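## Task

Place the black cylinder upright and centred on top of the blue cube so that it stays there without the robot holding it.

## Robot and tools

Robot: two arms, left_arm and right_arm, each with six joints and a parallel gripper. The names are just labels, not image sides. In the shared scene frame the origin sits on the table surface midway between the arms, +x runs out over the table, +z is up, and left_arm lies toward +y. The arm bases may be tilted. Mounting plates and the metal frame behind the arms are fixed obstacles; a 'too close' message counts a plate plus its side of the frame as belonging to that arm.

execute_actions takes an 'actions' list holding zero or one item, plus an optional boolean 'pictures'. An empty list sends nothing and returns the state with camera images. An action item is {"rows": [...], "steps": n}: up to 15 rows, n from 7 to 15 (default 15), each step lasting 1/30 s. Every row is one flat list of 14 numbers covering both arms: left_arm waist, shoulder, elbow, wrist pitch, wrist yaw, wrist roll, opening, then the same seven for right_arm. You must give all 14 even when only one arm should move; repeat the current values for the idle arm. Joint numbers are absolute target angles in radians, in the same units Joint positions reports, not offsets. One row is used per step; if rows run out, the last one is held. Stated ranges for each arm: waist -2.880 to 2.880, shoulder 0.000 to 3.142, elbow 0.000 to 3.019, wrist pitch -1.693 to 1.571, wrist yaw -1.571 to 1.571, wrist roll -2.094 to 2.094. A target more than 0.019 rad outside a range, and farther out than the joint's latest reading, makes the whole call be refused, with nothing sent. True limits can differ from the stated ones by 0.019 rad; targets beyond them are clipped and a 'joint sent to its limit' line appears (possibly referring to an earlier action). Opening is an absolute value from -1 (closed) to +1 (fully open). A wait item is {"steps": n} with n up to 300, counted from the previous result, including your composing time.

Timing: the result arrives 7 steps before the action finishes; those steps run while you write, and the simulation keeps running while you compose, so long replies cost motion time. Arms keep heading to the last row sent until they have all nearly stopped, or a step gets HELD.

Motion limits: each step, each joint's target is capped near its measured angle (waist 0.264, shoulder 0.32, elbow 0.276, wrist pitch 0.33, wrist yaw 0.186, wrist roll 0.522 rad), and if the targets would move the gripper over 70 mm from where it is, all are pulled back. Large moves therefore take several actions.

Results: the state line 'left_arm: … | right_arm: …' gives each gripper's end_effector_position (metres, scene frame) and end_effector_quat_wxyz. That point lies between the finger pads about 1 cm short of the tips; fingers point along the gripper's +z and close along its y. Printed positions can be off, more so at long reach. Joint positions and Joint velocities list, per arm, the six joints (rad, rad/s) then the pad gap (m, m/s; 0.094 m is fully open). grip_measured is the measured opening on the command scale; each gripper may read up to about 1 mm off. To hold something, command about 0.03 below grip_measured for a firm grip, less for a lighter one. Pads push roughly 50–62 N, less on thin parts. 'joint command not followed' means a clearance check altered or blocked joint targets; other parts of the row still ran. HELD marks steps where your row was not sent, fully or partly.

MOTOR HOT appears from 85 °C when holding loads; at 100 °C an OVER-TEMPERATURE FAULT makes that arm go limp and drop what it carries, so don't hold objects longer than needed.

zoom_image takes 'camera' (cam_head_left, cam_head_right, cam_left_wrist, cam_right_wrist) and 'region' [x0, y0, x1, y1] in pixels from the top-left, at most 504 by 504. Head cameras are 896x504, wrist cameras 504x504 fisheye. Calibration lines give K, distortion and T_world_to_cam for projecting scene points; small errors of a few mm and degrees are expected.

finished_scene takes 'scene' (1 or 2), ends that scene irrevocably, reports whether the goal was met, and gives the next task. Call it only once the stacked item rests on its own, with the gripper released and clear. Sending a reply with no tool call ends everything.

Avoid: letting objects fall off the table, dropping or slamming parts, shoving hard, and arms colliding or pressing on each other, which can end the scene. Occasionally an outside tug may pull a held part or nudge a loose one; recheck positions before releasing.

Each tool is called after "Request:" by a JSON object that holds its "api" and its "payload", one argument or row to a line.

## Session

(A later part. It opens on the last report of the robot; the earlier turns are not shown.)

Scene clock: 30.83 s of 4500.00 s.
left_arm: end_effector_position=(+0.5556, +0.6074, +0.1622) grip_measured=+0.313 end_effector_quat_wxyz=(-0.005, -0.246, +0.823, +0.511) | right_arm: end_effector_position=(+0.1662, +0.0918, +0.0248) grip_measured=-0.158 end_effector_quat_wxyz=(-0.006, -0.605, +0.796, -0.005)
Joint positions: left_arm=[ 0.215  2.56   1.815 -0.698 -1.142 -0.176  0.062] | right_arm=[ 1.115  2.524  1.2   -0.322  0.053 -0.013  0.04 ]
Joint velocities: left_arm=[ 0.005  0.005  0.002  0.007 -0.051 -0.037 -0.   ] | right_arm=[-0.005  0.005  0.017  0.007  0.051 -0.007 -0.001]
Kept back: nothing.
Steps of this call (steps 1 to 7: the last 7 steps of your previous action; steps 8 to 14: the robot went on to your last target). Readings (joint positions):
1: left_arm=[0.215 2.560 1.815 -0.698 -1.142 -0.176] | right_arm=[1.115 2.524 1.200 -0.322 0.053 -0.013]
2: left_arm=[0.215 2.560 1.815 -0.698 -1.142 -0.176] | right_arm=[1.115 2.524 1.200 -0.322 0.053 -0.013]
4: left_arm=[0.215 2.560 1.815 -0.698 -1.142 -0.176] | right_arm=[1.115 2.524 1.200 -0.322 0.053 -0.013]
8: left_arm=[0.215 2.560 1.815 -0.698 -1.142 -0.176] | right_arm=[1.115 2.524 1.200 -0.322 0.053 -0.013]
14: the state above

Request:
{"api": "execute_actions", "payload": {
  "actions": [
    {"rows": [[0.215, 2.56, 1.815, -0.698, -1.142, -0.176, 0.313, 1.104, 2.503, 1.222, -0.31, 0.055, 0, -0.18],[0.215, 2.56, 1.815, -0.698, -1.142, -0.176, 0.313, 1.104, 2.503, 1.222, -0.32, 0.055, 0, -0.192],[0.215, 2.56, 1.815, -0.698, -1.142, -0.176, 0.313, 1.104, 2.497, 1.223, -0.33, 0.055, 0, -0.192],[0.215, 2.56, 1.815, -0.698, -1.142, -0.176, 0.313, 1.104, 2.487, 1.225, -0.342, 0.055, 0, -0.192],[0.215, 2.56, 1.815, -0.698, -1.142, -0.176, 0.313, 1.104, 2.473, 1.228, -0.358, 0.056, 0, -0.192],[0.215, 2.56, 1.815, -0.698, -1.142, -0.176, 0.313, 1.104, 2.456, 1.232, -0.378, 0.057, 0, -0.192],[0.215, 2.56, 1.815, -0.698, -1.142, -0.176, 0.313, 1.104, 2.438, 1.237, -0.4, 0.058, 0, -0.192],[0.215, 2.56, 1.815, -0.698, -1.142, -0.176, 0.313, 1.104, 2.42, 1.242, -0.422, 0.059, 0, -0.192],[0.215, 2.56, 1.815, -0.698, -1.142, -0.176, 0.313, 1.104, 2.402, 1.247, -0.444, 0.06, 0, -0.192],[0.215, 2.56, 1.815, -0.698, -1.142, -0.176, 0.313, 1.104, 2.384, 1.252, -0.466, 0.061, 0, -0.192],[0.215, 2.56, 1.815, -0.698, -1.142, -0.176, 0.313, 1.1, 2.367, 1.257, -0.487, 0.062, 0, -0.192],[0.215, 2.56, 1.815, -0.698, -1.142, -0.176, 0.313, 1.094, 2.352, 1.262, -0.506, 0.063, 0, -0.192],[0.215, 2.56, 1.815, -0.698, -1.142, -0.176, 0.313, 1.085, 2.339, 1.266, -0.522, 0.064, 0, -0.192],[0.215, 2.56, 1.815, -0.698, -1.142, -0.176, 0.313, 1.073, 2.328, 1.269, -0.535, 0.065, 0, -0.192],[0.215, 2.56, 1.815, -0.698, -1.142, -0.176, 0.313, 1.058, 2.322, 1.271, -0.543, 0.066, 0, -0.192]], "steps": 15}
  ]
}}

Request:
{"api": "execute_actions", "payload": {
  "actions": [
    {"rows": [[0.215, 2.56, 1.815, -0.698, -1.142, -0.176, 0.313, 1.042, 2.32, 1.272, -0.546, 0.067, 0, -0.192],[0.215, 2.56, 1.815, -0.698, -1.142, -0.176, 0.313, 1.025, 2.32, 1.272, -0.546, 0.068, 0, -0.192],[0.215, 2.56, 1.815, -0.698, -1.142, -0.176, 0.313, 1.007, 2.32, 1.272, -0.546, 0.068, 0, -0.192],[0.215, 2.56, 1.815, -0.698, -1.142, -0.176, 0.313, 0.989, 2.32, 1.272, -0.546, 0.068, 0, -0.192],[0.215, 2.56, 1.815, -0.698, -1.142, -0.176, 0.313, 0.971, 2.32, 1.272, -0.546, 0.068, 0, -0.192],[0.215, 2.56, 1.815, -0.698, -1.142, -0.176, 0.313, 0.953, 2.32, 1.272, -0.546, 0.068, 0, -0.192],[0.215, 2.56, 1.815, -0.698, -1.142, -0.176, 0.313, 0.936, 2.32, 1.272, -0.546, 0.068, 0, -0.192],[0.215, 2.56, 1.815, -0.698, -1.142, -0.176, 0.313, 0.92, 2.32, 1.272, -0.546, 0.068, 0, -0.192],[0.215, 2.56, 1.815, -0.698, -1.142, -0.176, 0.313, 0.906, 2.32, 1.272, -0.546, 0.068, 0, -0.192],[0.215, 2.56, 1.815, -0.698, -1.142, -0.176, 0.313, 0.895, 2.32, 1.272, -0.546, 0.068, 0, -0.192],[0.215, 2.56, 1.815, -0.698, -1.142, -0.176, 0.313, 0.887, 2.32, 1.272, -0.546, 0.068, 0, -0.192],[0.215, 2.56, 1.815, -0.698, -1.142, -0.176, 0.313, 0.881, 2.32, 1.272, -0.546, 0.068, 0, -0.192],[0.215, 2.56, 1.815, -0.698, -1.142, -0.176, 0.313, 0.878, 2.32, 1.272, -0.546, 0.068, 0, -0.192]], "steps": 15}
  ]
}}

Request:
{"api": "execute_actions", "payload": {
  "actions": [
    {"steps": 20}
  ],
  "pictures": true
}}

Scene clock: 34.97 s of 4500.00 s.
left_arm: end_effector_position=(+0.5556, +0.6074, +0.1622) grip_measured=+0.313 end_effector_quat_wxyz=(-0.005, -0.246, +0.823, +0.511) | right_arm: end_effector_position=(+0.1668, +0.0899, +0.0363) grip_measured=-0.173 end_effector_quat_wxyz=(-0.015, -0.606, +0.796, -0.013)
Joint positions: left_arm=[ 0.215  2.56   1.815 -0.698 -1.142 -0.176  0.062] | right_arm=[ 1.115  2.499  1.2   -0.371  0.056 -0.013  0.039]
Joint velocities: left_arm=[-0.005  0.005  0.002  0.002  0.066 -0.081  0.   ] | right_arm=[-0.015 -0.347 -0.002 -0.564  0.11   0.081 -0.   ]
Steps of this call (steps 1 to 15: the robot went on to your last target; steps 16 to 90: nothing new was sent; then 0.87 s passed at rest; steps 91 to 98: the first 8 steps of this action). Readings (joint positions):
91: left_arm=[0.215 2.560 1.815 -0.698 -1.142 -0.176] | right_arm=[1.115 2.524 1.200 -0.322 0.053 -0.013]
92: left_arm=[0.215 2.560 1.815 -0.698 -1.142 -0.176] | right_arm=[1.115 2.524 1.200 -0.322 0.053 -0.013]
94: left_arm=[0.215 2.560 1.815 -0.698 -1.142 -0.176] | right_arm=[1.115 2.523 1.200 -0.322 0.053 -0.013]
98: the state above

Scene clock: 35.47 s of 4500.00 s.
left_arm: end_effector_position=(+0.5556, +0.6074, +0.1622) grip_measured=+0.313 end_effector_quat_wxyz=(-0.005, -0.246, +0.823, +0.511) | right_arm: end_effector_position=(+0.2625, +0.1261, +0.1343) grip_measured=-0.173 end_effector_quat_wxyz=(+0.023, -0.544, +0.839, +0.012)
Joint positions: left_arm=[ 0.215  2.56   1.815 -0.698 -1.142 -0.176  0.062] | right_arm=[ 0.97   2.309  1.264 -0.525  0.065 -0.013  0.039]
Joint velocities: left_arm=[-0.005 -0.015 -0.002 -0.002 -0.022 -0.081 -0.   ] | right_arm=[-0.689  0.034  0.007 -0.066  0.022 -0.037  0.   ]
Steps of this call (steps 1 to 7: the last 7 steps of your previous action; steps 8 to 15: the first 8 steps of this action). Readings (joint positions):
8: left_arm=[0.215 2.560 1.815 -0.698 -1.142 -0.176] | right_arm=[1.097 2.354 1.235 -0.514 0.062 -0.013]
9: left_arm=[0.215 2.560 1.815 -0.698 -1.142 -0.176] | right_arm=[1.086 2.338 1.242 -0.520 0.062 -0.013]
11: left_arm=[0.215 2.560 1.815 -0.698 -1.142 -0.176] | right_arm=[1.055 2.317 1.255 -0.524 0.063 -0.013]
15: the state above

Scene clock: 36.13 s of 4500.00 s.
left_arm: end_effector_position=(+0.5556, +0.6074, +0.1622) grip_measured=+0.313 end_effector_quat_wxyz=(-0.005, -0.246, +0.823, +0.511) | right_arm: end_effector_position=(+0.3077, +0.0964, +0.1267) grip_measured=-0.173 end_effector_quat_wxyz=(+0.014, -0.500, +0.866, +0.006)
Joint positions: left_arm=[ 0.215  2.56   1.815 -0.698 -1.142 -0.176  0.062] | right_arm=[ 0.867  2.317  1.264 -0.531  0.068 -0.012  0.039]
Joint velocities: left_arm=[ 0.005 -0.005 -0.007 -0.012  0.007 -0.007  0.   ] | right_arm=[-0.005 -0.015 -0.002 -0.032  0.022  0.007 -0.001]
Kept back: nothing.
Steps of this call (steps 1 to 7: the last 7 steps of your previous action; steps 8 to 20: the robot went on to your last target). Readings (joint positions):
1: left_arm=[0.215 2.560 1.815 -0.698 -1.142 -0.176] | right_arm=[0.947 2.311 1.264 -0.528 0.065 -0.013]
2: left_arm=[0.215 2.560 1.815 -0.698 -1.142 -0.176] | right_arm=[0.926 2.313 1.264 -0.529 0.066 -0.013]
4: left_arm=[0.215 2.560 1.815 -0.698 -1.142 -0.176] | right_arm=[0.889 2.315 1.264 -0.530 0.067 -0.013]
8: left_arm=[0.215 2.560 1.815 -0.698 -1.142 -0.176] | right_arm=[0.860 2.317 1.264 -0.531 0.068 -0.012]
20: the state above
camera_calibration (this result's frames):
cam_right_wrist: T_world_to_cam=[[0.865649, -0.500472, -0.0134361, -0.215536], [-0.414447, -0.731394, 0.541568, 0.135559], [-0.280866, -0.463239, -0.84055, 0.362059], [0, 0, 0, 1]] pos_world=[0.344451, 0.158997, 0.228018]

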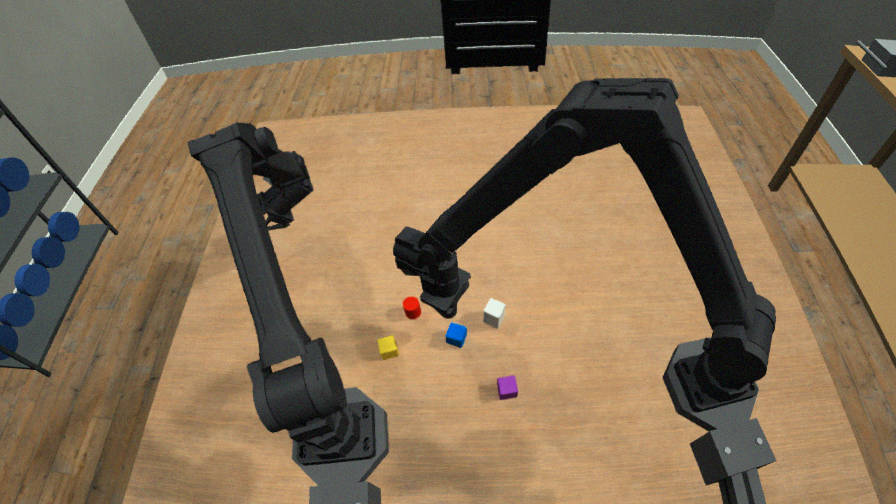

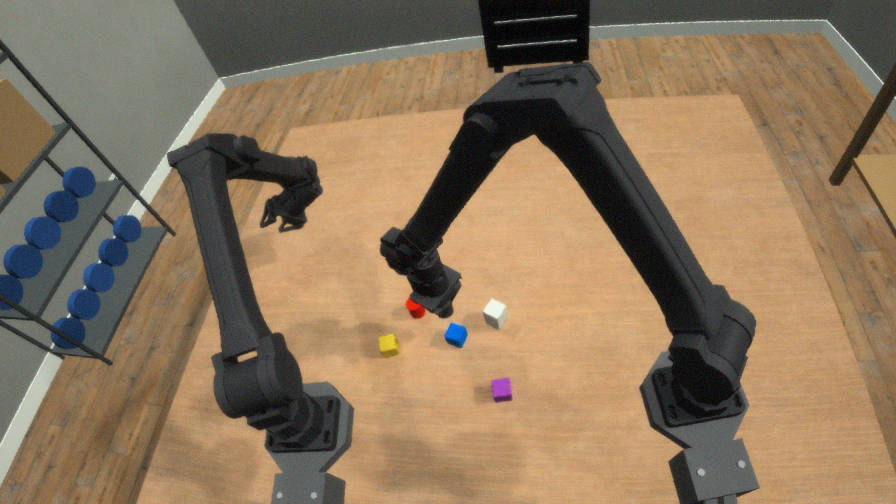

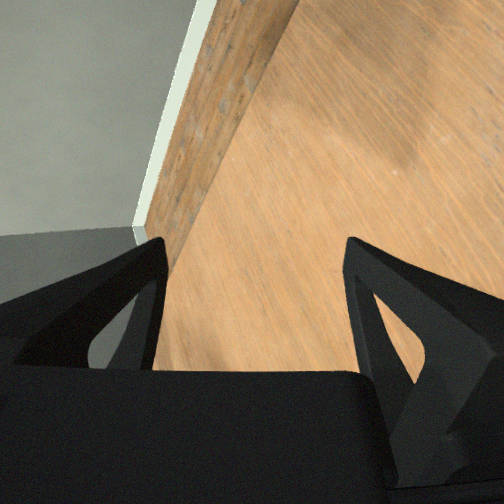

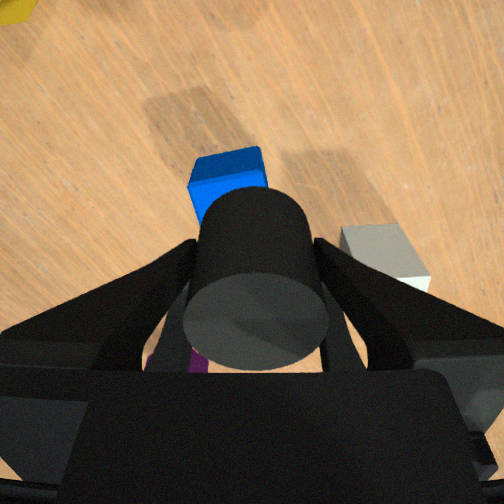

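Request:
{"api": "zoom_image", "payload": {
  "camera": "cam_right_wrist",
  "region": [160, 120, 350, 260]
}}

Region (160, 120, 350, 260) of cam_right_wrist's 504x504 image, scaled by 2.653, with more detail than that image has; it fills the top 371 rows of this view, and the rest is white.

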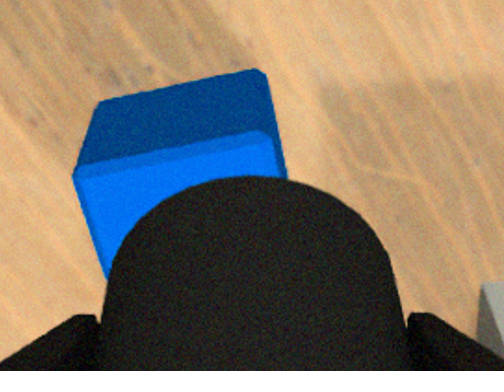

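Request:
{"api": "execute_actions", "payload": {
  "actions": [
    {"rows": [[0.215, 2.56, 1.815, -0.698, -1.142, -0.176, 0.313, 0.88, 2.323, 1.276, -0.53, 0.068, 0, -0.203],[0.215, 2.56, 1.815, -0.698, -1.142, -0.176, 0.313, 0.881, 2.328, 1.28, -0.52, 0.068, 0, -0.203],[0.215, 2.56, 1.815, -0.698, -1.142, -0.176, 0.313, 0.882, 2.334, 1.28, -0.514, 0.068, 0, -0.203],[0.215, 2.56, 1.815, -0.698, -1.142, -0.176, 0.313, 0.883, 2.341, 1.28, -0.51, 0.068, 0, -0.203],[0.215, 2.56, 1.815, -0.698, -1.142, -0.176, 0.313, 0.884, 2.349, 1.28, -0.506, 0.068, 0, -0.203],[0.215, 2.56, 1.815, -0.698, -1.142, -0.176, 0.313, 0.885, 2.357, 1.28, -0.502, 0.068, 0, -0.203],[0.215, 2.56, 1.815, -0.698, -1.142, -0.176, 0.313, 0.886, 2.365, 1.28, -0.498, 0.068, 0, -0.203],[0.215, 2.56, 1.815, -0.698, -1.142, -0.176, 0.313, 0.887, 2.373, 1.28, -0.494, 0.068, 0, -0.203],[0.215, 2.56, 1.815, -0.698, -1.142, -0.176, 0.313, 0.888, 2.381, 1.28, -0.49, 0.068, 0, -0.203],[0.215, 2.56, 1.815, -0.698, -1.142, -0.176, 0.313, 0.889, 2.388, 1.28, -0.486, 0.068, 0, -0.203],[0.215, 2.56, 1.815, -0.698, -1.142, -0.176, 0.313, 0.89, 2.394, 1.28, -0.482, 0.068, 0, -0.203],[0.215, 2.56, 1.815, -0.698, -1.142, -0.176, 0.313, 0.891, 2.399, 1.28, -0.478, 0.068, 0, -0.203],[0.215, 2.56, 1.815, -0.698, -1.142, -0.176, 0.313, 0.892, 2.403, 1.28, -0.475, 0.068, 0, -0.203],[0.215, 2.56, 1.815, -0.698, -1.142, -0.176, 0.313, 0.893, 2.406, 1.28, -0.472, 0.068, 0, -0.203],[0.215, 2.56, 1.815, -0.698, -1.142, -0.176, 0.313, 0.894, 2.407, 1.28, -0.47, 0.068, 0, -0.203]], "steps": 15}
  ]
}}

Request:
{"api": "execute_actions", "payload": {
  "actions": [
    {"steps": 20}
  ],
  "pictures": true
}}

Scene clock: 39.33 s of 4500.00 s.
left_arm: end_effector_position=(+0.5556, +0.6074, +0.1622) grip_measured=+0.313 end_effector_quat_wxyz=(-0.005, -0.246, +0.823, +0.511) | right_arm: end_effector_position=(+0.3036, +0.0936, +0.1148) grip_measured=-0.174 end_effector_quat_wxyz=(+0.010, -0.501, +0.865, +0.004)
Joint positions: left_arm=[ 0.215  2.56   1.815 -0.698 -1.142 -0.176  0.062] | right_arm=[ 0.869  2.341  1.264 -0.517  0.068 -0.012  0.039]
Joint velocities: left_arm=[-0.005 -0.015  0.007  0.012  0.022 -0.007  0.   ] | right_arm=[ 0.015  0.22   0.007  0.1   -0.051 -0.037  0.   ]
Steps of this call (steps 1 to 15: the robot went on to your last target; steps 16 to 88: nothing new was sent; steps 89 to 96: the first 8 steps of this action). Readings (joint positions):
89: left_arm=[0.215 2.560 1.815 -0.698 -1.142 -0.176] | right_arm=[0.867 2.317 1.264 -0.531 0.068 -0.012]
90: left_arm=[0.215 2.560 1.815 -0.698 -1.142 -0.176] | right_arm=[0.867 2.317 1.264 -0.531 0.068 -0.012]
92: left_arm=[0.215 2.560 1.815 -0.698 -1.142 -0.176] | right_arm=[0.867 2.320 1.264 -0.530 0.068 -0.012]
96: the state above

Scene clock: 40.00 s of 4500.00 s.
left_arm: end_effector_position=(+0.5556, +0.6074, +0.1622) grip_measured=+0.313 end_effector_quat_wxyz=(-0.005, -0.246, +0.823, +0.511) | right_arm: end_effector_position=(+0.2861, +0.0812, +0.0775) grip_measured=-0.174 end_effector_quat_wxyz=(-0.010, -0.508, +0.861, -0.008)
Joint positions: left_arm=[ 0.215  2.56   1.815 -0.698 -1.142 -0.176  0.062] | right_arm=[ 0.882  2.418  1.264 -0.487  0.068 -0.012  0.039]
Joint velocities: left_arm=[-0.015 -0.005 -0.002  0.002  0.051 -0.022 -0.   ] | right_arm=[-0.015  0.005 -0.022 -0.002  0.022 -0.022  0.   ]
Kept back: nothing.
Steps of this call (steps 1 to 7: the last 7 steps of your previous action; steps 8 to 20: the robot went on to your last target). Readings (joint positions):
1: left_arm=[0.215 2.560 1.815 -0.698 -1.142 -0.176] | right_arm=[0.870 2.350 1.264 -0.514 0.068 -0.012]
2: left_arm=[0.215 2.560 1.815 -0.698 -1.142 -0.176] | right_arm=[0.872 2.359 1.264 -0.510 0.068 -0.012]
4: left_arm=[0.215 2.560 1.815 -0.698 -1.142 -0.176] | right_arm=[0.875 2.379 1.264 -0.503 0.068 -0.012]
8: left_arm=[0.215 2.560 1.815 -0.698 -1.142 -0.176] | right_arm=[0.880 2.411 1.264 -0.492 0.068 -0.012]
20: the state above
camera_calibration (this result's frames):
cam_right_wrist: T_world_to_cam=[[0.874776, -0.484344, -0.0133318, -0.209012], [-0.385208, -0.711888, 0.587223, 0.128697], [-0.293909, -0.508553, -0.809316, 0.312508], [0, 0, 0, 1]] pos_world=[0.324263, 0.149311, 0.174557]

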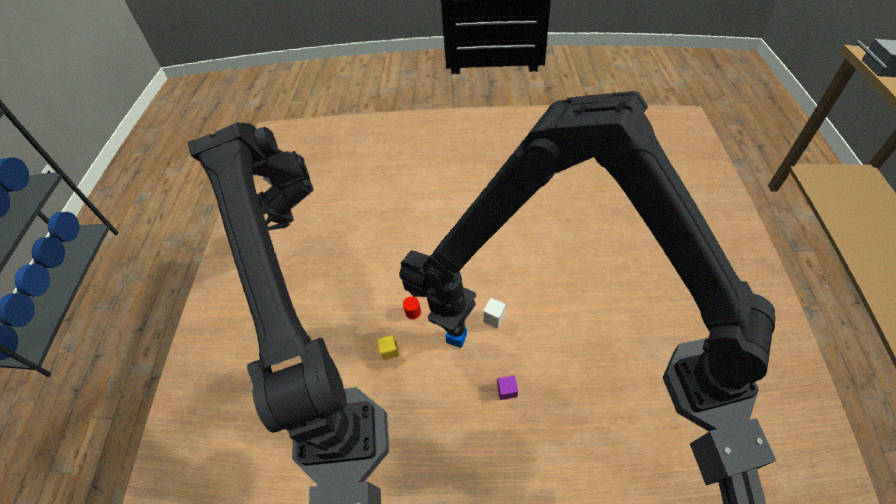

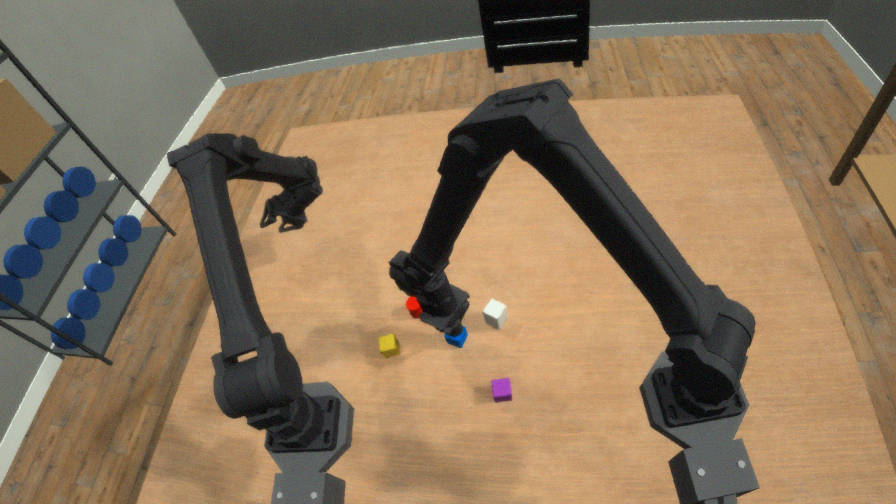

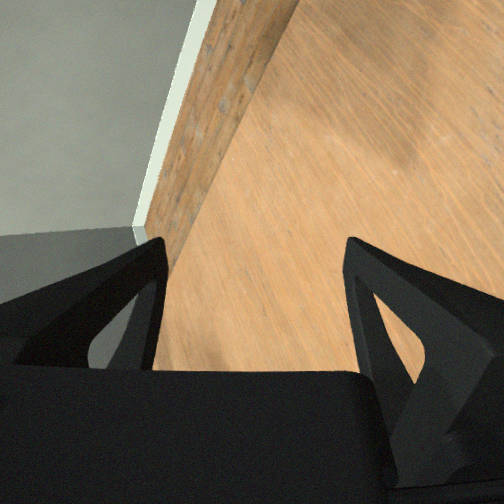

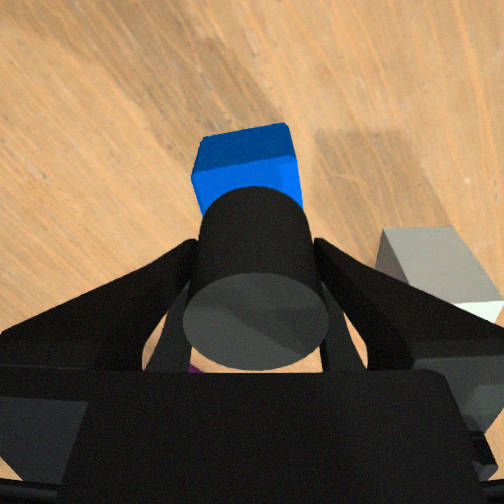

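Request:
{"api": "zoom_image", "payload": {
  "camera": "cam_right_wrist",
  "region": [170, 110, 340, 250]
}}

Region (170, 110, 340, 250) of cam_right_wrist's 504x504 image, scaled by 2.965, with more detail than that image has; it fills the top 415 rows of this view, and the rest is white.

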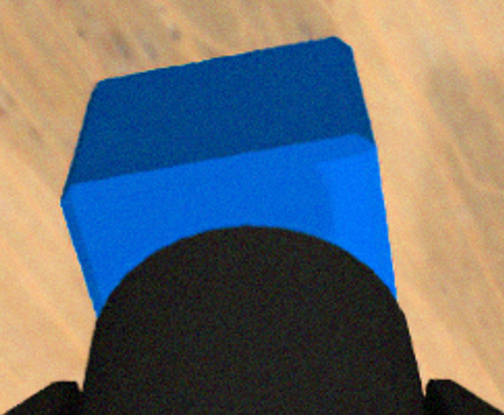

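Request:
{"api": "execute_actions", "payload": {
  "actions": [
    {"rows": [[0.215, 2.56, 1.815, -0.698, -1.142, -0.176, 0.313, 0.89, 2.412, 1.285, -0.467, 0.068, 0, -0.203],[0.215, 2.56, 1.815, -0.698, -1.142, -0.176, 0.313, 0.886, 2.416, 1.288, -0.464, 0.068, 0, -0.203],[0.215, 2.56, 1.815, -0.698, -1.142, -0.176, 0.313, 0.884, 2.419, 1.29, -0.461, 0.068, 0, -0.203],[0.215, 2.56, 1.815, -0.698, -1.142, -0.176, 0.313, 0.884, 2.421, 1.292, -0.458, 0.068, 0, -0.203],[0.215, 2.56, 1.815, -0.698, -1.142, -0.176, 0.313, 0.884, 2.423, 1.294, -0.455, 0.068, 0, -0.203],[0.215, 2.56, 1.815, -0.698, -1.142, -0.176, 0.313, 0.884, 2.425, 1.296, -0.452, 0.068, 0, -0.203],[0.215, 2.56, 1.815, -0.698, -1.142, -0.176, 0.313, 0.884, 2.427, 1.297, -0.449, 0.068, 0, -0.203],[0.215, 2.56, 1.815, -0.698, -1.142, -0.176, 0.313, 0.884, 2.429, 1.298, -0.447, 0.068, 0, -0.203],[0.215, 2.56, 1.815, -0.698, -1.142, -0.176, 0.313, 0.884, 2.431, 1.298, -0.445, 0.068, 0, -0.203],[0.215, 2.56, 1.815, -0.698, -1.142, -0.176, 0.313, 0.884, 2.433, 1.298, -0.445, 0.068, 0, -0.203],[0.215, 2.56, 1.815, -0.698, -1.142, -0.176, 0.313, 0.884, 2.435, 1.298, -0.445, 0.068, 0, -0.203],[0.215, 2.56, 1.815, -0.698, -1.142, -0.176, 0.313, 0.884, 2.436, 1.298, -0.445, 0.068, 0, -0.203],[0.215, 2.56, 1.815, -0.698, -1.142, -0.176, 0.313, 0.884, 2.437, 1.298, -0.445, 0.068, 0, -0.203],[0.215, 2.56, 1.815, -0.698, -1.142, -0.176, 0.313, 0.884, 2.438, 1.298, -0.445, 0.068, 0, -0.203]], "steps": 15}
  ]
}}

Request:
{"api": "execute_actions", "payload": {
  "actions": [
    {"steps": 18}
  ],
  "pictures": true
}}

Scene clock: 43.20 s of 4500.00 s.
left_arm: end_effector_position=(+0.5556, +0.6074, +0.1622) grip_measured=+0.313 end_effector_quat_wxyz=(-0.005, -0.246, +0.823, +0.511) | right_arm: end_effector_position=(+0.2881, +0.0848, +0.0770) grip_measured=-0.174 end_effector_quat_wxyz=(-0.002, -0.508, +0.862, -0.003)
Joint positions: left_arm=[ 0.215  2.56   1.815 -0.698 -1.142 -0.176  0.062] | right_arm=[ 0.882  2.418  1.264 -0.469  0.068 -0.012  0.039]
Joint velocities: left_arm=[-0.005 -0.015 -0.007 -0.002  0.007 -0.022 -0.001] | right_arm=[-0.005 -0.005 -0.012  0.09  -0.022  0.007  0.001]
Steps of this call (steps 1 to 15: the robot went on to your last target; steps 16 to 88: nothing new was sent; steps 89 to 96: the first 8 steps of this action). Readings (joint positions):
89: left_arm=[0.215 2.560 1.815 -0.698 -1.142 -0.176] | right_arm=[0.882 2.418 1.264 -0.486 0.068 -0.012]
90: left_arm=[0.215 2.560 1.815 -0.698 -1.142 -0.176] | right_arm=[0.882 2.418 1.264 -0.485 0.068 -0.012]
92: left_arm=[0.215 2.560 1.815 -0.698 -1.142 -0.176] | right_arm=[0.882 2.418 1.264 -0.481 0.068 -0.012]
96: the state above

Scene clock: 43.80 s of 4500.00 s.
left_arm: end_effector_position=(+0.5556, +0.6074, +0.1622) grip_measured=+0.313 end_effector_quat_wxyz=(-0.005, -0.246, +0.823, +0.511) | right_arm: end_effector_position=(+0.2866, +0.0830, +0.0695) grip_measured=-0.174 end_effector_quat_wxyz=(-0.005, -0.508, +0.861, -0.005)
Joint positions: left_arm=[ 0.215  2.56   1.815 -0.698 -1.142 -0.176  0.062] | right_arm=[ 0.882  2.435  1.268 -0.462  0.068 -0.012  0.039]
Joint velocities: left_arm=[-0.015  0.005 -0.007  0.002 -0.007  0.081 -0.   ] | right_arm=[ 0.005 -0.015 -0.022 -0.022  0.066 -0.037 -0.001]
Kept back: nothing.
Steps of this call (steps 1 to 7: the last 7 steps of your previous action; steps 8 to 18: the robot went on to your last target). Readings (joint positions):
1: left_arm=[0.215 2.560 1.815 -0.698 -1.142 -0.176] | right_arm=[0.882 2.419 1.264 -0.467 0.068 -0.012]
2: left_arm=[0.215 2.560 1.815 -0.698 -1.142 -0.176] | right_arm=[0.882 2.421 1.265 -0.465 0.068 -0.012]
4: left_arm=[0.215 2.560 1.815 -0.698 -1.142 -0.176] | right_arm=[0.882 2.424 1.267 -0.463 0.068 -0.012]
8: left_arm=[0.215 2.560 1.815 -0.698 -1.142 -0.176] | right_arm=[0.882 2.432 1.268 -0.462 0.068 -0.012]
18: the state above
camera_calibration (this result's frames):
cam_right_wrist: T_world_to_cam=[[0.874491, -0.484862, -0.0131947, -0.208507], [-0.389032, -0.717381, 0.577943, 0.13706], [-0.289688, -0.500273, -0.815971, 0.305679], [0, 0, 0, 1]] pos_world=[0.32421, 0.15015, 0.167461]

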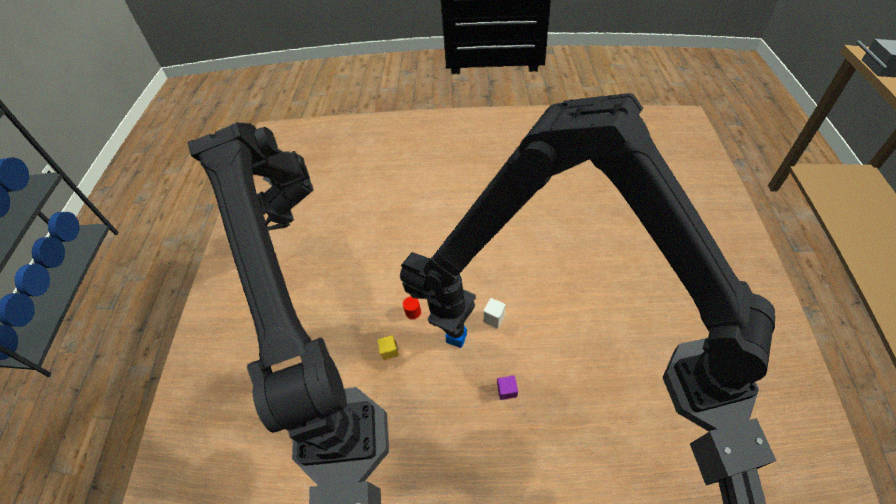

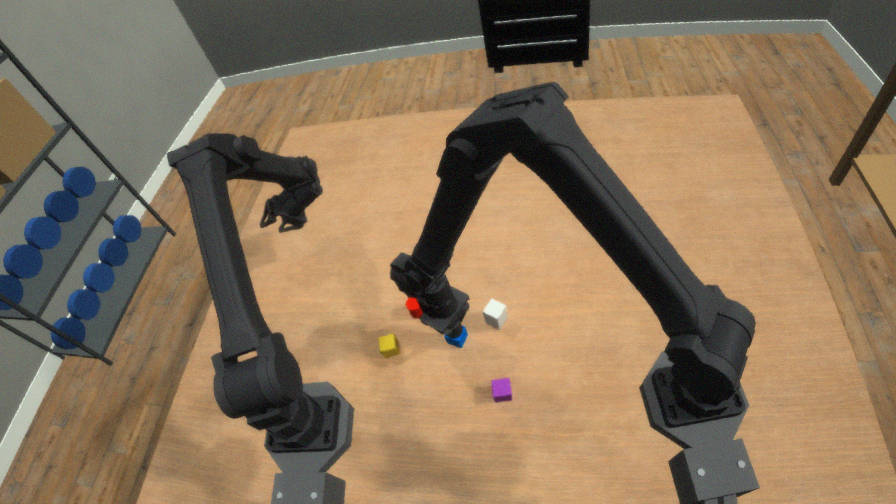

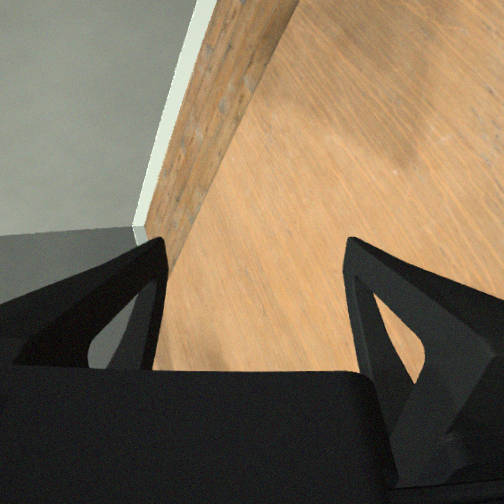

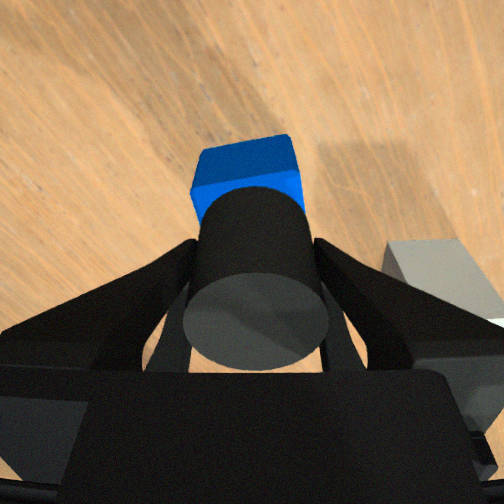

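Request:
{"api": "execute_actions", "payload": {
  "actions": [
    {"rows": [[0.215, 2.56, 1.815, -0.698, -1.142, -0.176, 0.313, 0.884, 2.441, 1.301, -0.445, 0.068, 0, -0.203],[0.215, 2.56, 1.815, -0.698, -1.142, -0.176, 0.313, 0.884, 2.444, 1.303, -0.445, 0.068, 0, -0.203],[0.215, 2.56, 1.815, -0.698, -1.142, -0.176, 0.313, 0.884, 2.446, 1.305, -0.445, 0.068, 0, -0.203],[0.215, 2.56, 1.815, -0.698, -1.142, -0.176, 0.313, 0.884, 2.448, 1.305, -0.445, 0.068, 0, -0.203]], "steps": 10}
  ]
}}

Request:
{"api": "execute_actions", "payload": {
  "actions": [
    {"steps": 15}
  ],
  "pictures": true
}}

Scene clock: 44.37 s of 4500.00 s.
left_arm: end_effector_position=(+0.5556, +0.6074, +0.1622) grip_measured=+0.313 end_effector_quat_wxyz=(-0.005, -0.246, +0.823, +0.511) | right_arm: end_effector_position=(+0.2867, +0.0834, +0.0693) grip_measured=-0.174 end_effector_quat_wxyz=(-0.004, -0.508, +0.861, -0.005)
Joint positions: left_arm=[ 0.215  2.56   1.815 -0.698 -1.142 -0.176  0.062] | right_arm=[ 0.882  2.436  1.269 -0.462  0.068 -0.012  0.039]
Joint velocities: left_arm=[-0.015  0.005 -0.012 -0.007  0.022  0.051  0.001] | right_arm=[ 0.005  0.034  0.027  0.007  0.037 -0.007  0.001]
Steps of this call (steps 1 to 14: the robot went on to your last target; steps 15 to 17: the first 3 steps of this action). Readings (joint positions):
15: left_arm=[0.215 2.560 1.815 -0.698 -1.142 -0.176] | right_arm=[0.882 2.435 1.268 -0.462 0.068 -0.012]
16: left_arm=[0.215 2.560 1.815 -0.698 -1.142 -0.176] | right_arm=[0.882 2.435 1.268 -0.462 0.068 -0.012]
17: the state above

Scene clock: 44.87 s of 4500.00 s.
left_arm: end_effector_position=(+0.5556, +0.6074, +0.1622) grip_measured=+0.313 end_effector_quat_wxyz=(-0.005, -0.246, +0.823, +0.511) | right_arm: end_effector_position=(+0.2868, +0.0838, +0.0666) grip_measured=-0.174 end_effector_quat_wxyz=(-0.005, -0.508, +0.861, -0.005)
Joint positions: left_arm=[ 0.215  2.56   1.815 -0.698 -1.142 -0.176  0.062] | right_arm=[ 0.882  2.443  1.274 -0.462  0.068 -0.012  0.039]
Joint velocities: left_arm=[-0.015  0.005 -0.012  0.002  0.007 -0.066 -0.   ] | right_arm=[-0.005 -0.015 -0.007 -0.027 -0.022 -0.095 -0.002]
Kept back: nothing.
Steps of this call (steps 1 to 7: the last 7 steps of your previous action; steps 8 to 15: the robot went on to your last target). Readings (joint positions):
1: left_arm=[0.215 2.560 1.815 -0.698 -1.142 -0.176] | right_arm=[0.882 2.437 1.270 -0.462 0.068 -0.012]
2: left_arm=[0.215 2.560 1.815 -0.698 -1.142 -0.176] | right_arm=[0.882 2.439 1.272 -0.462 0.068 -0.012]
4: left_arm=[0.215 2.560 1.815 -0.698 -1.142 -0.176] | right_arm=[0.882 2.441 1.274 -0.462 0.068 -0.012]
8: left_arm=[0.215 2.560 1.815 -0.698 -1.142 -0.176] | right_arm=[0.882 2.443 1.274 -0.462 0.068 -0.012]
15: the state above
All arms were judged still, so your last target was given up. Only a new action makes them travel on or press farther. Fingers that are still opening or closing keep moving.
camera_calibration (this result's frames):
cam_right_wrist: T_world_to_cam=[[0.874529, -0.484793, -0.0132125, -0.208385], [-0.388525, -0.716654, 0.579185, 0.139037], [-0.290253, -0.50138, -0.815089, 0.304003], [0, 0, 0, 1]] pos_world=[0.324496, 0.151039, 0.164508]

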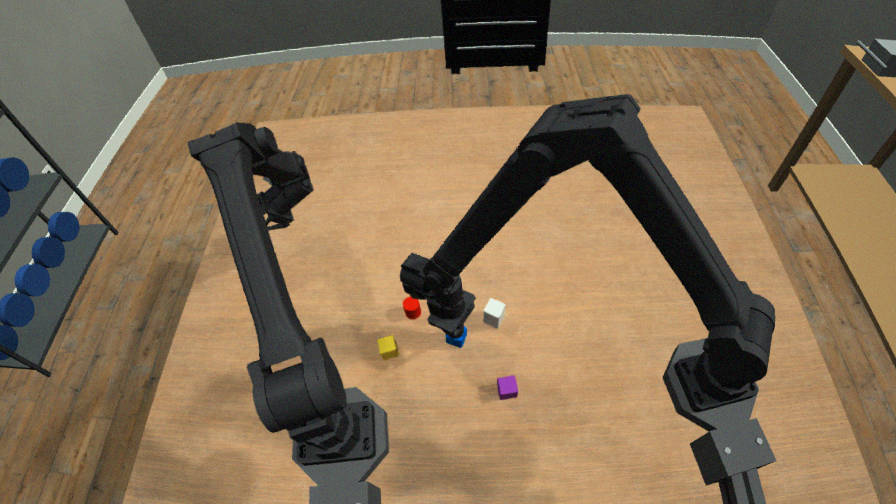

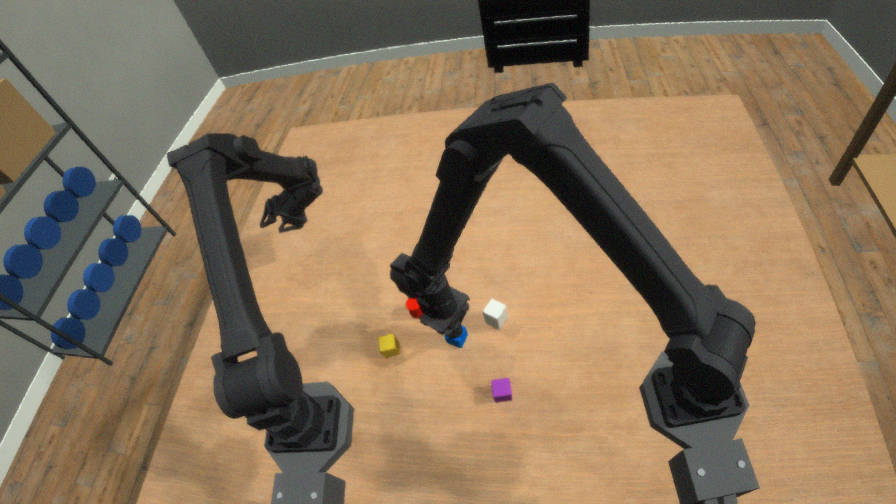

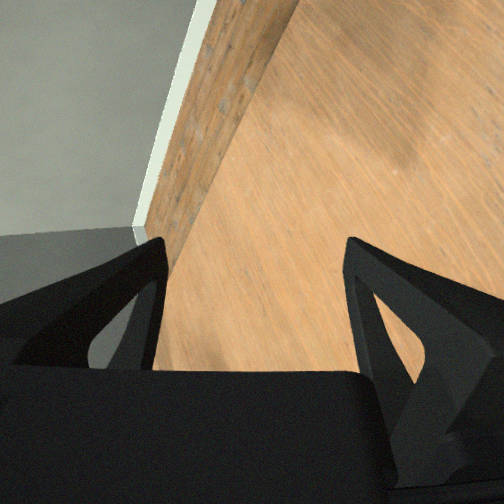

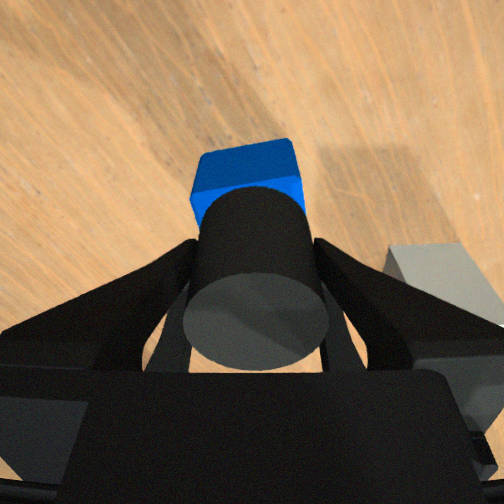

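Request:
{"api": "zoom_image", "payload": {
  "camera": "cam_right_wrist",
  "region": [170, 120, 340, 260]
}}

Region (170, 120, 340, 260) of cam_right_wrist's 504x504 image, scaled by 2.965, with more detail than that image has; it fills the top 415 rows of this view, and the rest is white.

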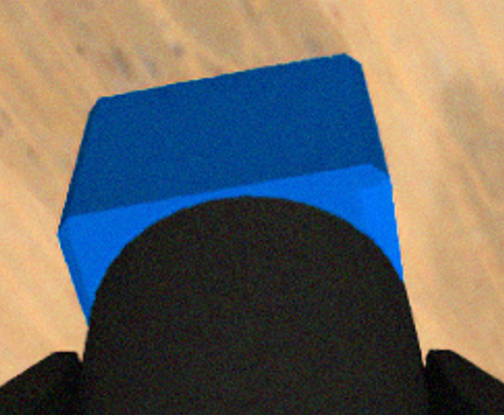

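Request:
{"api": "execute_actions", "payload": {
  "actions": [
    {"rows": [[0.215, 2.56, 1.815, -0.698, -1.142, -0.176, 0.313, 0.884, 2.45, 1.307, -0.445, 0.068, 0, -0.203],[0.215, 2.56, 1.815, -0.698, -1.142, -0.176, 0.313, 0.884, 2.452, 1.308, -0.445, 0.068, 0, -0.203],[0.215, 2.56, 1.815, -0.698, -1.142, -0.176, 0.313, 0.884, 2.452, 1.308, -0.445, 0.068, 0, -0.203],[0.215, 2.56, 1.815, -0.698, -1.142, -0.176, 0.313, 0.884, 2.452, 1.308, -0.445, 0.068, 0, -0.203],[0.215, 2.56, 1.815, -0.698, -1.142, -0.176, 0.313, 0.884, 2.452, 1.308, -0.445, 0.068, 0, -0.203],[0.215, 2.56, 1.815, -0.698, -1.142, -0.176, 0.313, 0.884, 2.452, 1.308, -0.445, 0.068, 0, -0.203],[0.215, 2.56, 1.815, -0.698, -1.142, -0.176, 0.313, 0.884, 2.452, 1.308, -0.445, 0.068, 0, -0.203],[0.215, 2.56, 1.815, -0.698, -1.142, -0.176, 0.313, 0.884, 2.452, 1.308, -0.445, 0.068, 0, -0.19],[0.215, 2.56, 1.815, -0.698, -1.142, -0.176, 0.313, 0.884, 2.445, 1.3, -0.455, 0.068, 0, -0.175],[0.215, 2.56, 1.815, -0.698, -1.142, -0.176, 0.313, 0.884, 2.445, 1.3, -0.455, 0.068, 0, -0.16],[0.215, 2.56, 1.815, -0.698, -1.142, -0.176, 0.313, 0.884, 2.445, 1.3, -0.455, 0.068, 0, -0.13],[0.215, 2.56, 1.815, -0.698, -1.142, -0.176, 0.313, 0.884, 2.445, 1.3, -0.455, 0.068, 0, -0.07],[0.215, 2.56, 1.815, -0.698, -1.142, -0.176, 0.313, 0.884, 2.445, 1.3, -0.455, 0.068, 0, 0.02],[0.215, 2.56, 1.815, -0.698, -1.142, -0.176, 0.313, 0.884, 2.445, 1.3, -0.455, 0.068, 0, 0.12],[0.215, 2.56, 1.815, -0.698, -1.142, -0.176, 0.313, 0.884, 2.445, 1.3, -0.455, 0.068, 0, 0.25]], "steps": 15}
  ]
}}

Request:
{"api": "execute_actions", "payload": {
  "actions": [
    {"steps": 12}
  ],
  "pictures": true
}}

Scene clock: 46.23 s of 4500.00 s.
left_arm: end_effector_position=(+0.5556, +0.6074, +0.1622) grip_measured=+0.313 end_effector_quat_wxyz=(-0.005, -0.246, +0.823, +0.511) | right_arm: end_effector_position=(+0.2861, +0.0828, +0.0652) grip_measured=-0.174 end_effector_quat_wxyz=(-0.007, -0.508, +0.861, -0.006)
Joint positions: left_arm=[ 0.215  2.56   1.815 -0.698 -1.142 -0.176  0.062] | right_arm=[ 0.882  2.446  1.274 -0.462  0.068 -0.012  0.039]
Joint velocities: left_arm=[-0.024 -0.005 -0.007 -0.007 -0.007  0.066 -0.   ] | right_arm=[-0.005  0.015  0.007  0.007 -0.037  0.007 -0.   ]
Steps of this call (steps 1 to 33: nothing new was sent; steps 34 to 41: the first 8 steps of this action). Readings (joint positions):
34: left_arm=[0.215 2.560 1.815 -0.698 -1.142 -0.176] | right_arm=[0.882 2.443 1.274 -0.462 0.068 -0.012]
35: left_arm=[0.215 2.560 1.815 -0.698 -1.142 -0.176] | right_arm=[0.882 2.444 1.274 -0.462 0.068 -0.012]
37: left_arm=[0.215 2.560 1.815 -0.698 -1.142 -0.176] | right_arm=[0.882 2.444 1.274 -0.462 0.068 -0.012]
41: the state above

Scene clock: 46.63 s of 4500.00 s.
left_arm: end_effector_position=(+0.5556, +0.6074, +0.1622) grip_measured=+0.313 end_effector_quat_wxyz=(-0.005, -0.246, +0.823, +0.511) | right_arm: end_effector_position=(+0.2861, +0.0828, +0.0652) grip_measured=+0.248 end_effector_quat_wxyz=(-0.007, -0.508, +0.861, -0.006)
Joint positions: left_arm=[ 0.215  2.56   1.815 -0.698 -1.142 -0.176  0.062] | right_arm=[ 0.882  2.446  1.274 -0.462  0.068 -0.012  0.059]
Joint velocities: left_arm=[-0.005  0.005 -0.002 -0.017  0.022  0.007 -0.   ] | right_arm=[-0.015 -0.015  0.002 -0.007 -0.007  0.007  0.   ]
Kept back: nothing.
Steps of this call (steps 1 to 7: the last 7 steps of your previous action; steps 8 to 12: the robot went on to your last target). Readings (joint positions):
1: left_arm=[0.215 2.560 1.815 -0.698 -1.142 -0.176] | right_arm=[0.882 2.446 1.274 -0.462 0.068 -0.012]
2: left_arm=[0.215 2.560 1.815 -0.698 -1.142 -0.176] | right_arm=[0.882 2.446 1.274 -0.462 0.068 -0.012]
4: left_arm=[0.215 2.560 1.815 -0.698 -1.142 -0.176] | right_arm=[0.882 2.446 1.274 -0.462 0.068 -0.012]
8: left_arm=[0.215 2.560 1.815 -0.698 -1.142 -0.176] | right_arm=[0.882 2.446 1.274 -0.462 0.068 -0.012]
12: the state above
camera_calibration (this result's frames):
cam_right_wrist: T_world_to_cam=[[0.874605, -0.484655, -0.0132487, -0.208326], [-0.387508, -0.715195, 0.581664, 0.138366], [-0.291382, -0.503592, -0.813321, 0.302508], [0, 0, 0, 1]] pos_world=[0.323966, 0.150334, 0.162794]

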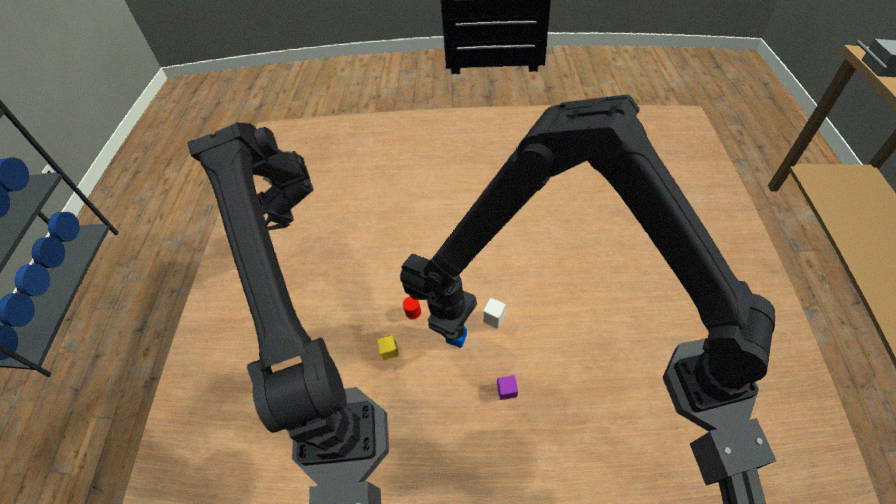

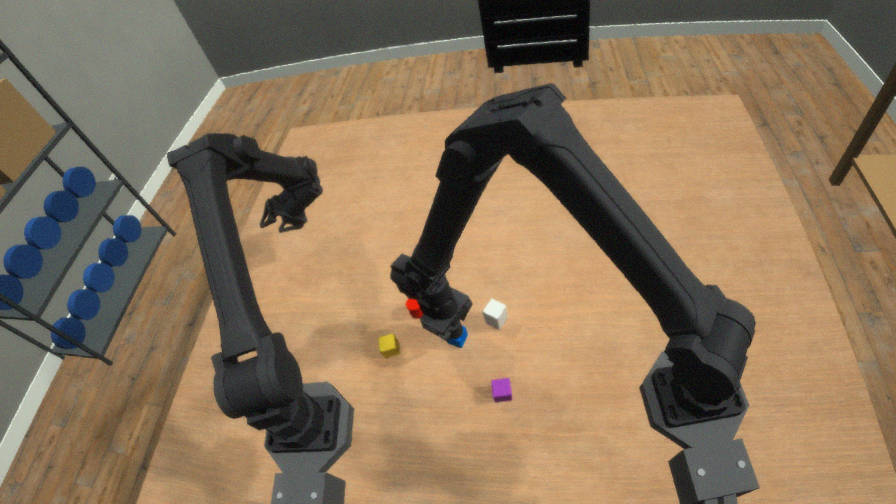

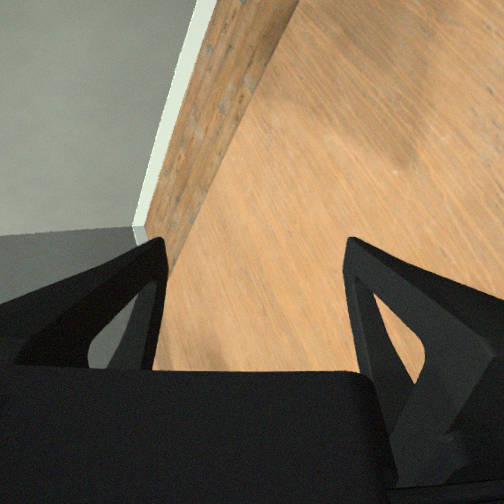

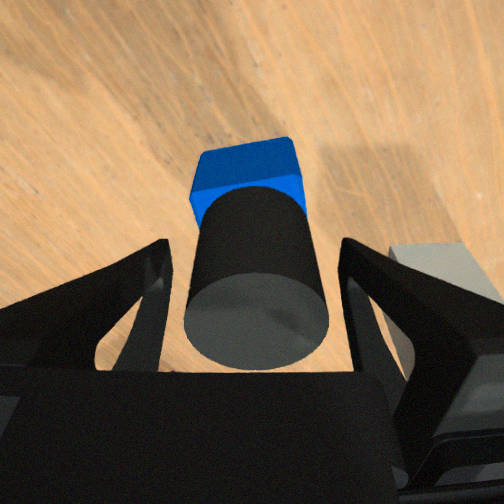

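Request:
{"api": "execute_actions", "payload": {
  "actions": [
    {"rows": [[0.215, 2.56, 1.815, -0.698, -1.142, -0.176, 0.313, 0.884, 2.435, 1.29, -0.465, 0.068, 0, 0.3],[0.215, 2.56, 1.815, -0.698, -1.142, -0.176, 0.313, 0.884, 2.425, 1.283, -0.472, 0.068, 0, 0.35],[0.215, 2.56, 1.815, -0.698, -1.142, -0.176, 0.313, 0.884, 2.413, 1.279, -0.478, 0.068, 0, 0.4],[0.215, 2.56, 1.815, -0.698, -1.142, -0.176, 0.313, 0.884, 2.4, 1.275, -0.485, 0.068, 0, 0.4],[0.215, 2.56, 1.815, -0.698, -1.142, -0.176, 0.313, 0.884, 2.386, 1.271, -0.493, 0.068, 0, 0.4],[0.215, 2.56, 1.815, -0.698, -1.142, -0.176, 0.313, 0.884, 2.372, 1.267, -0.502, 0.068, 0, 0.4],[0.215, 2.56, 1.815, -0.698, -1.142, -0.176, 0.313, 0.884, 2.358, 1.263, -0.511, 0.068, 0, 0.4],[0.215, 2.56, 1.815, -0.698, -1.142, -0.176, 0.313, 0.884, 2.344, 1.259, -0.52, 0.068, 0, 0.4],[0.215, 2.56, 1.815, -0.698, -1.142, -0.176, 0.313, 0.884, 2.33, 1.255, -0.529, 0.068, 0, 0.4],[0.215, 2.56, 1.815, -0.698, -1.142, -0.176, 0.313, 0.884, 2.317, 1.251, -0.538, 0.068, 0, 0.4],[0.215, 2.56, 1.815, -0.698, -1.142, -0.176, 0.313, 0.884, 2.305, 1.248, -0.547, 0.068, 0, 0.4],[0.215, 2.56, 1.815, -0.698, -1.142, -0.176, 0.313, 0.884, 2.295, 1.245, -0.555, 0.068, 0, 0.4],[0.215, 2.56, 1.815, -0.698, -1.142, -0.176, 0.313, 0.884, 2.287, 1.242, -0.562, 0.068, 0, 0.4],[0.215, 2.56, 1.815, -0.698, -1.142, -0.176, 0.313, 0.884, 2.282, 1.24, -0.567, 0.068, 0, 0.4],[0.215, 2.56, 1.815, -0.698, -1.142, -0.176, 0.313, 0.884, 2.28, 1.24, -0.57, 0.068, 0, 0.4]], "steps": 15}
  ]
}}

Request:
{"api": "execute_actions", "payload": {
  "actions": [
    {"steps": 18}
  ],
  "pictures": true
}}

Scene clock: 47.70 s of 4500.00 s.
left_arm: end_effector_position=(+0.5556, +0.6074, +0.1622) grip_measured=+0.313 end_effector_quat_wxyz=(-0.005, -0.246, +0.823, +0.511) | right_arm: end_effector_position=(+0.2865, +0.0816, +0.0789) grip_measured=+0.398 end_effector_quat_wxyz=(-0.009, -0.508, +0.861, -0.007)
Joint positions: left_arm=[ 0.215  2.56   1.815 -0.698 -1.142 -0.176  0.062] | right_arm=[ 0.882  2.415  1.264 -0.489  0.068 -0.012  0.066]
Joint velocities: left_arm=[-0.015 -0.005  0.002 -0.002 -0.007 -0.007  0.   ] | right_arm=[ 0.005 -0.376 -0.125 -0.276 -0.022 -0.022  0.001]
Steps of this call (steps 1 to 15: the robot went on to your last target; steps 16 to 24: nothing new was sent; steps 25 to 32: the first 8 steps of this action). Readings (joint positions):
25: left_arm=[0.215 2.560 1.815 -0.698 -1.142 -0.176] | right_arm=[0.882 2.446 1.274 -0.462 0.068 -0.012]
26: left_arm=[0.215 2.560 1.815 -0.698 -1.142 -0.176] | right_arm=[0.882 2.446 1.274 -0.462 0.068 -0.012]
28: left_arm=[0.215 2.560 1.815 -0.698 -1.142 -0.176] | right_arm=[0.882 2.444 1.274 -0.464 0.068 -0.012]
32: the state above

Scene clock: 48.30 s of 4500.00 s.
left_arm: end_effector_position=(+0.5556, +0.6074, +0.1622) grip_measured=+0.313 end_effector_quat_wxyz=(-0.005, -0.246, +0.823, +0.511) | right_arm: end_effector_position=(+0.2985, +0.0945, +0.1420) grip_measured=+0.398 end_effector_quat_wxyz=(+0.012, -0.507, +0.862, +0.005)
Joint positions: left_arm=[ 0.215  2.56   1.815 -0.698 -1.142 -0.176  0.062] | right_arm=[ 0.882  2.278  1.241 -0.555  0.068 -0.012  0.066]
Joint velocities: left_arm=[-0.005 -0.005 -0.012 -0.007  0.007 -0.007 -0.   ] | right_arm=[-0.005 -0.005 -0.017  0.007 -0.022  0.007  0.   ]
Kept back: nothing.
Steps of this call (steps 1 to 7: the last 7 steps of your previous action; steps 8 to 18: the robot went on to your last target). Readings (joint positions):
1: left_arm=[0.215 2.560 1.815 -0.698 -1.142 -0.176] | right_arm=[0.882 2.400 1.259 -0.498 0.068 -0.012]
2: left_arm=[0.215 2.560 1.815 -0.698 -1.142 -0.176] | right_arm=[0.882 2.384 1.255 -0.507 0.068 -0.012]
4: left_arm=[0.215 2.560 1.815 -0.698 -1.142 -0.176] | right_arm=[0.882 2.351 1.248 -0.525 0.068 -0.012]
8: left_arm=[0.215 2.560 1.815 -0.698 -1.142 -0.176] | right_arm=[0.882 2.294 1.246 -0.548 0.068 -0.012]
18: the state above
camera_calibration (this result's frames):
cam_right_wrist: T_world_to_cam=[[0.873553, -0.48656, -0.0127939, -0.212067], [-0.401184, -0.734658, 0.547109, 0.117624], [-0.275601, -0.472797, -0.836963, 0.370248], [0, 0, 0, 1]] pos_world=[0.334481, 0.158282, 0.242818]

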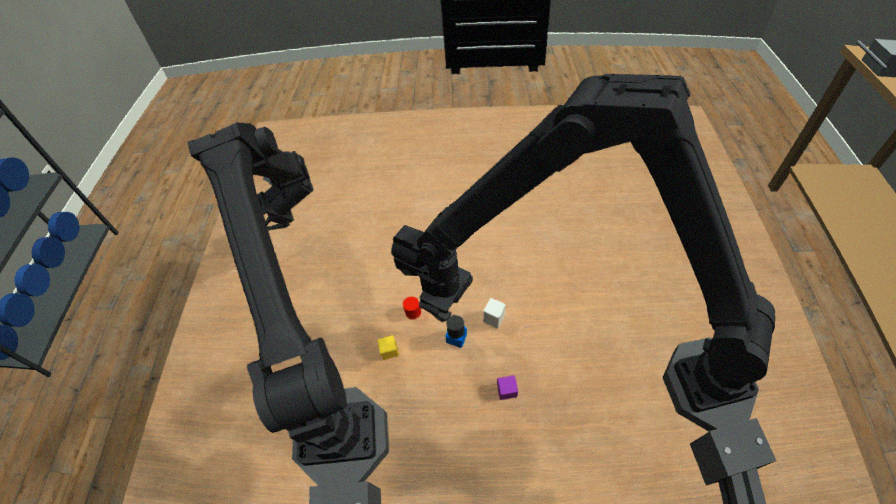

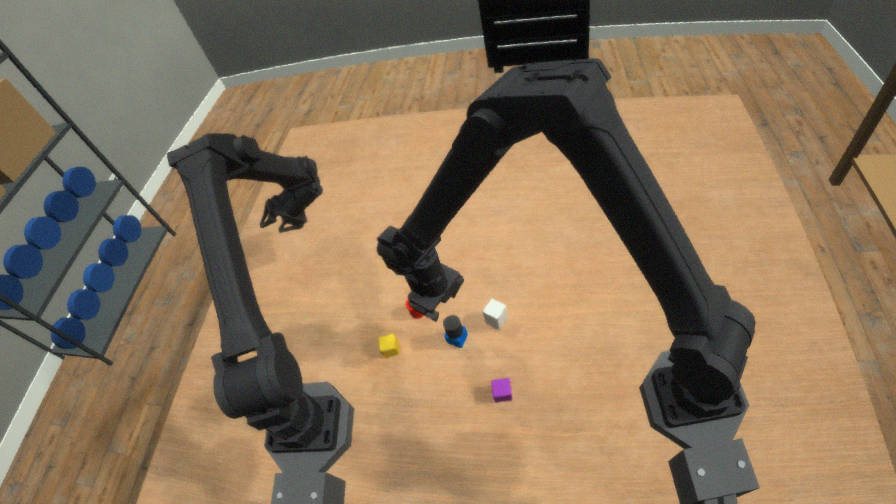

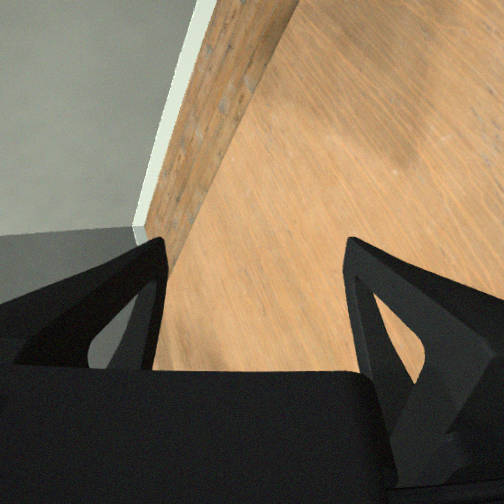

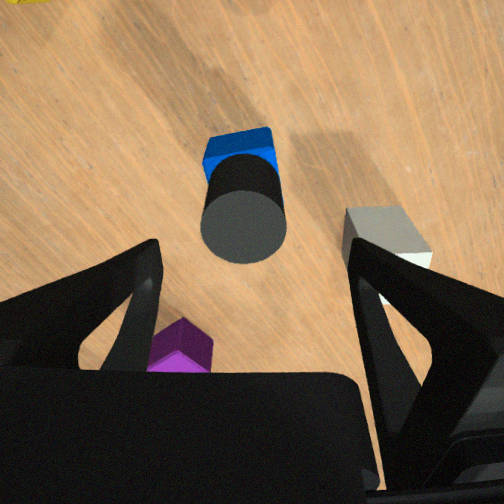

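The cylinder is standing centred on the cube, and the gripper is clear of it.

Request:
{"api": "finished_scene", "payload": {
  "scene": 1
}}

The scene is finished: the task was done.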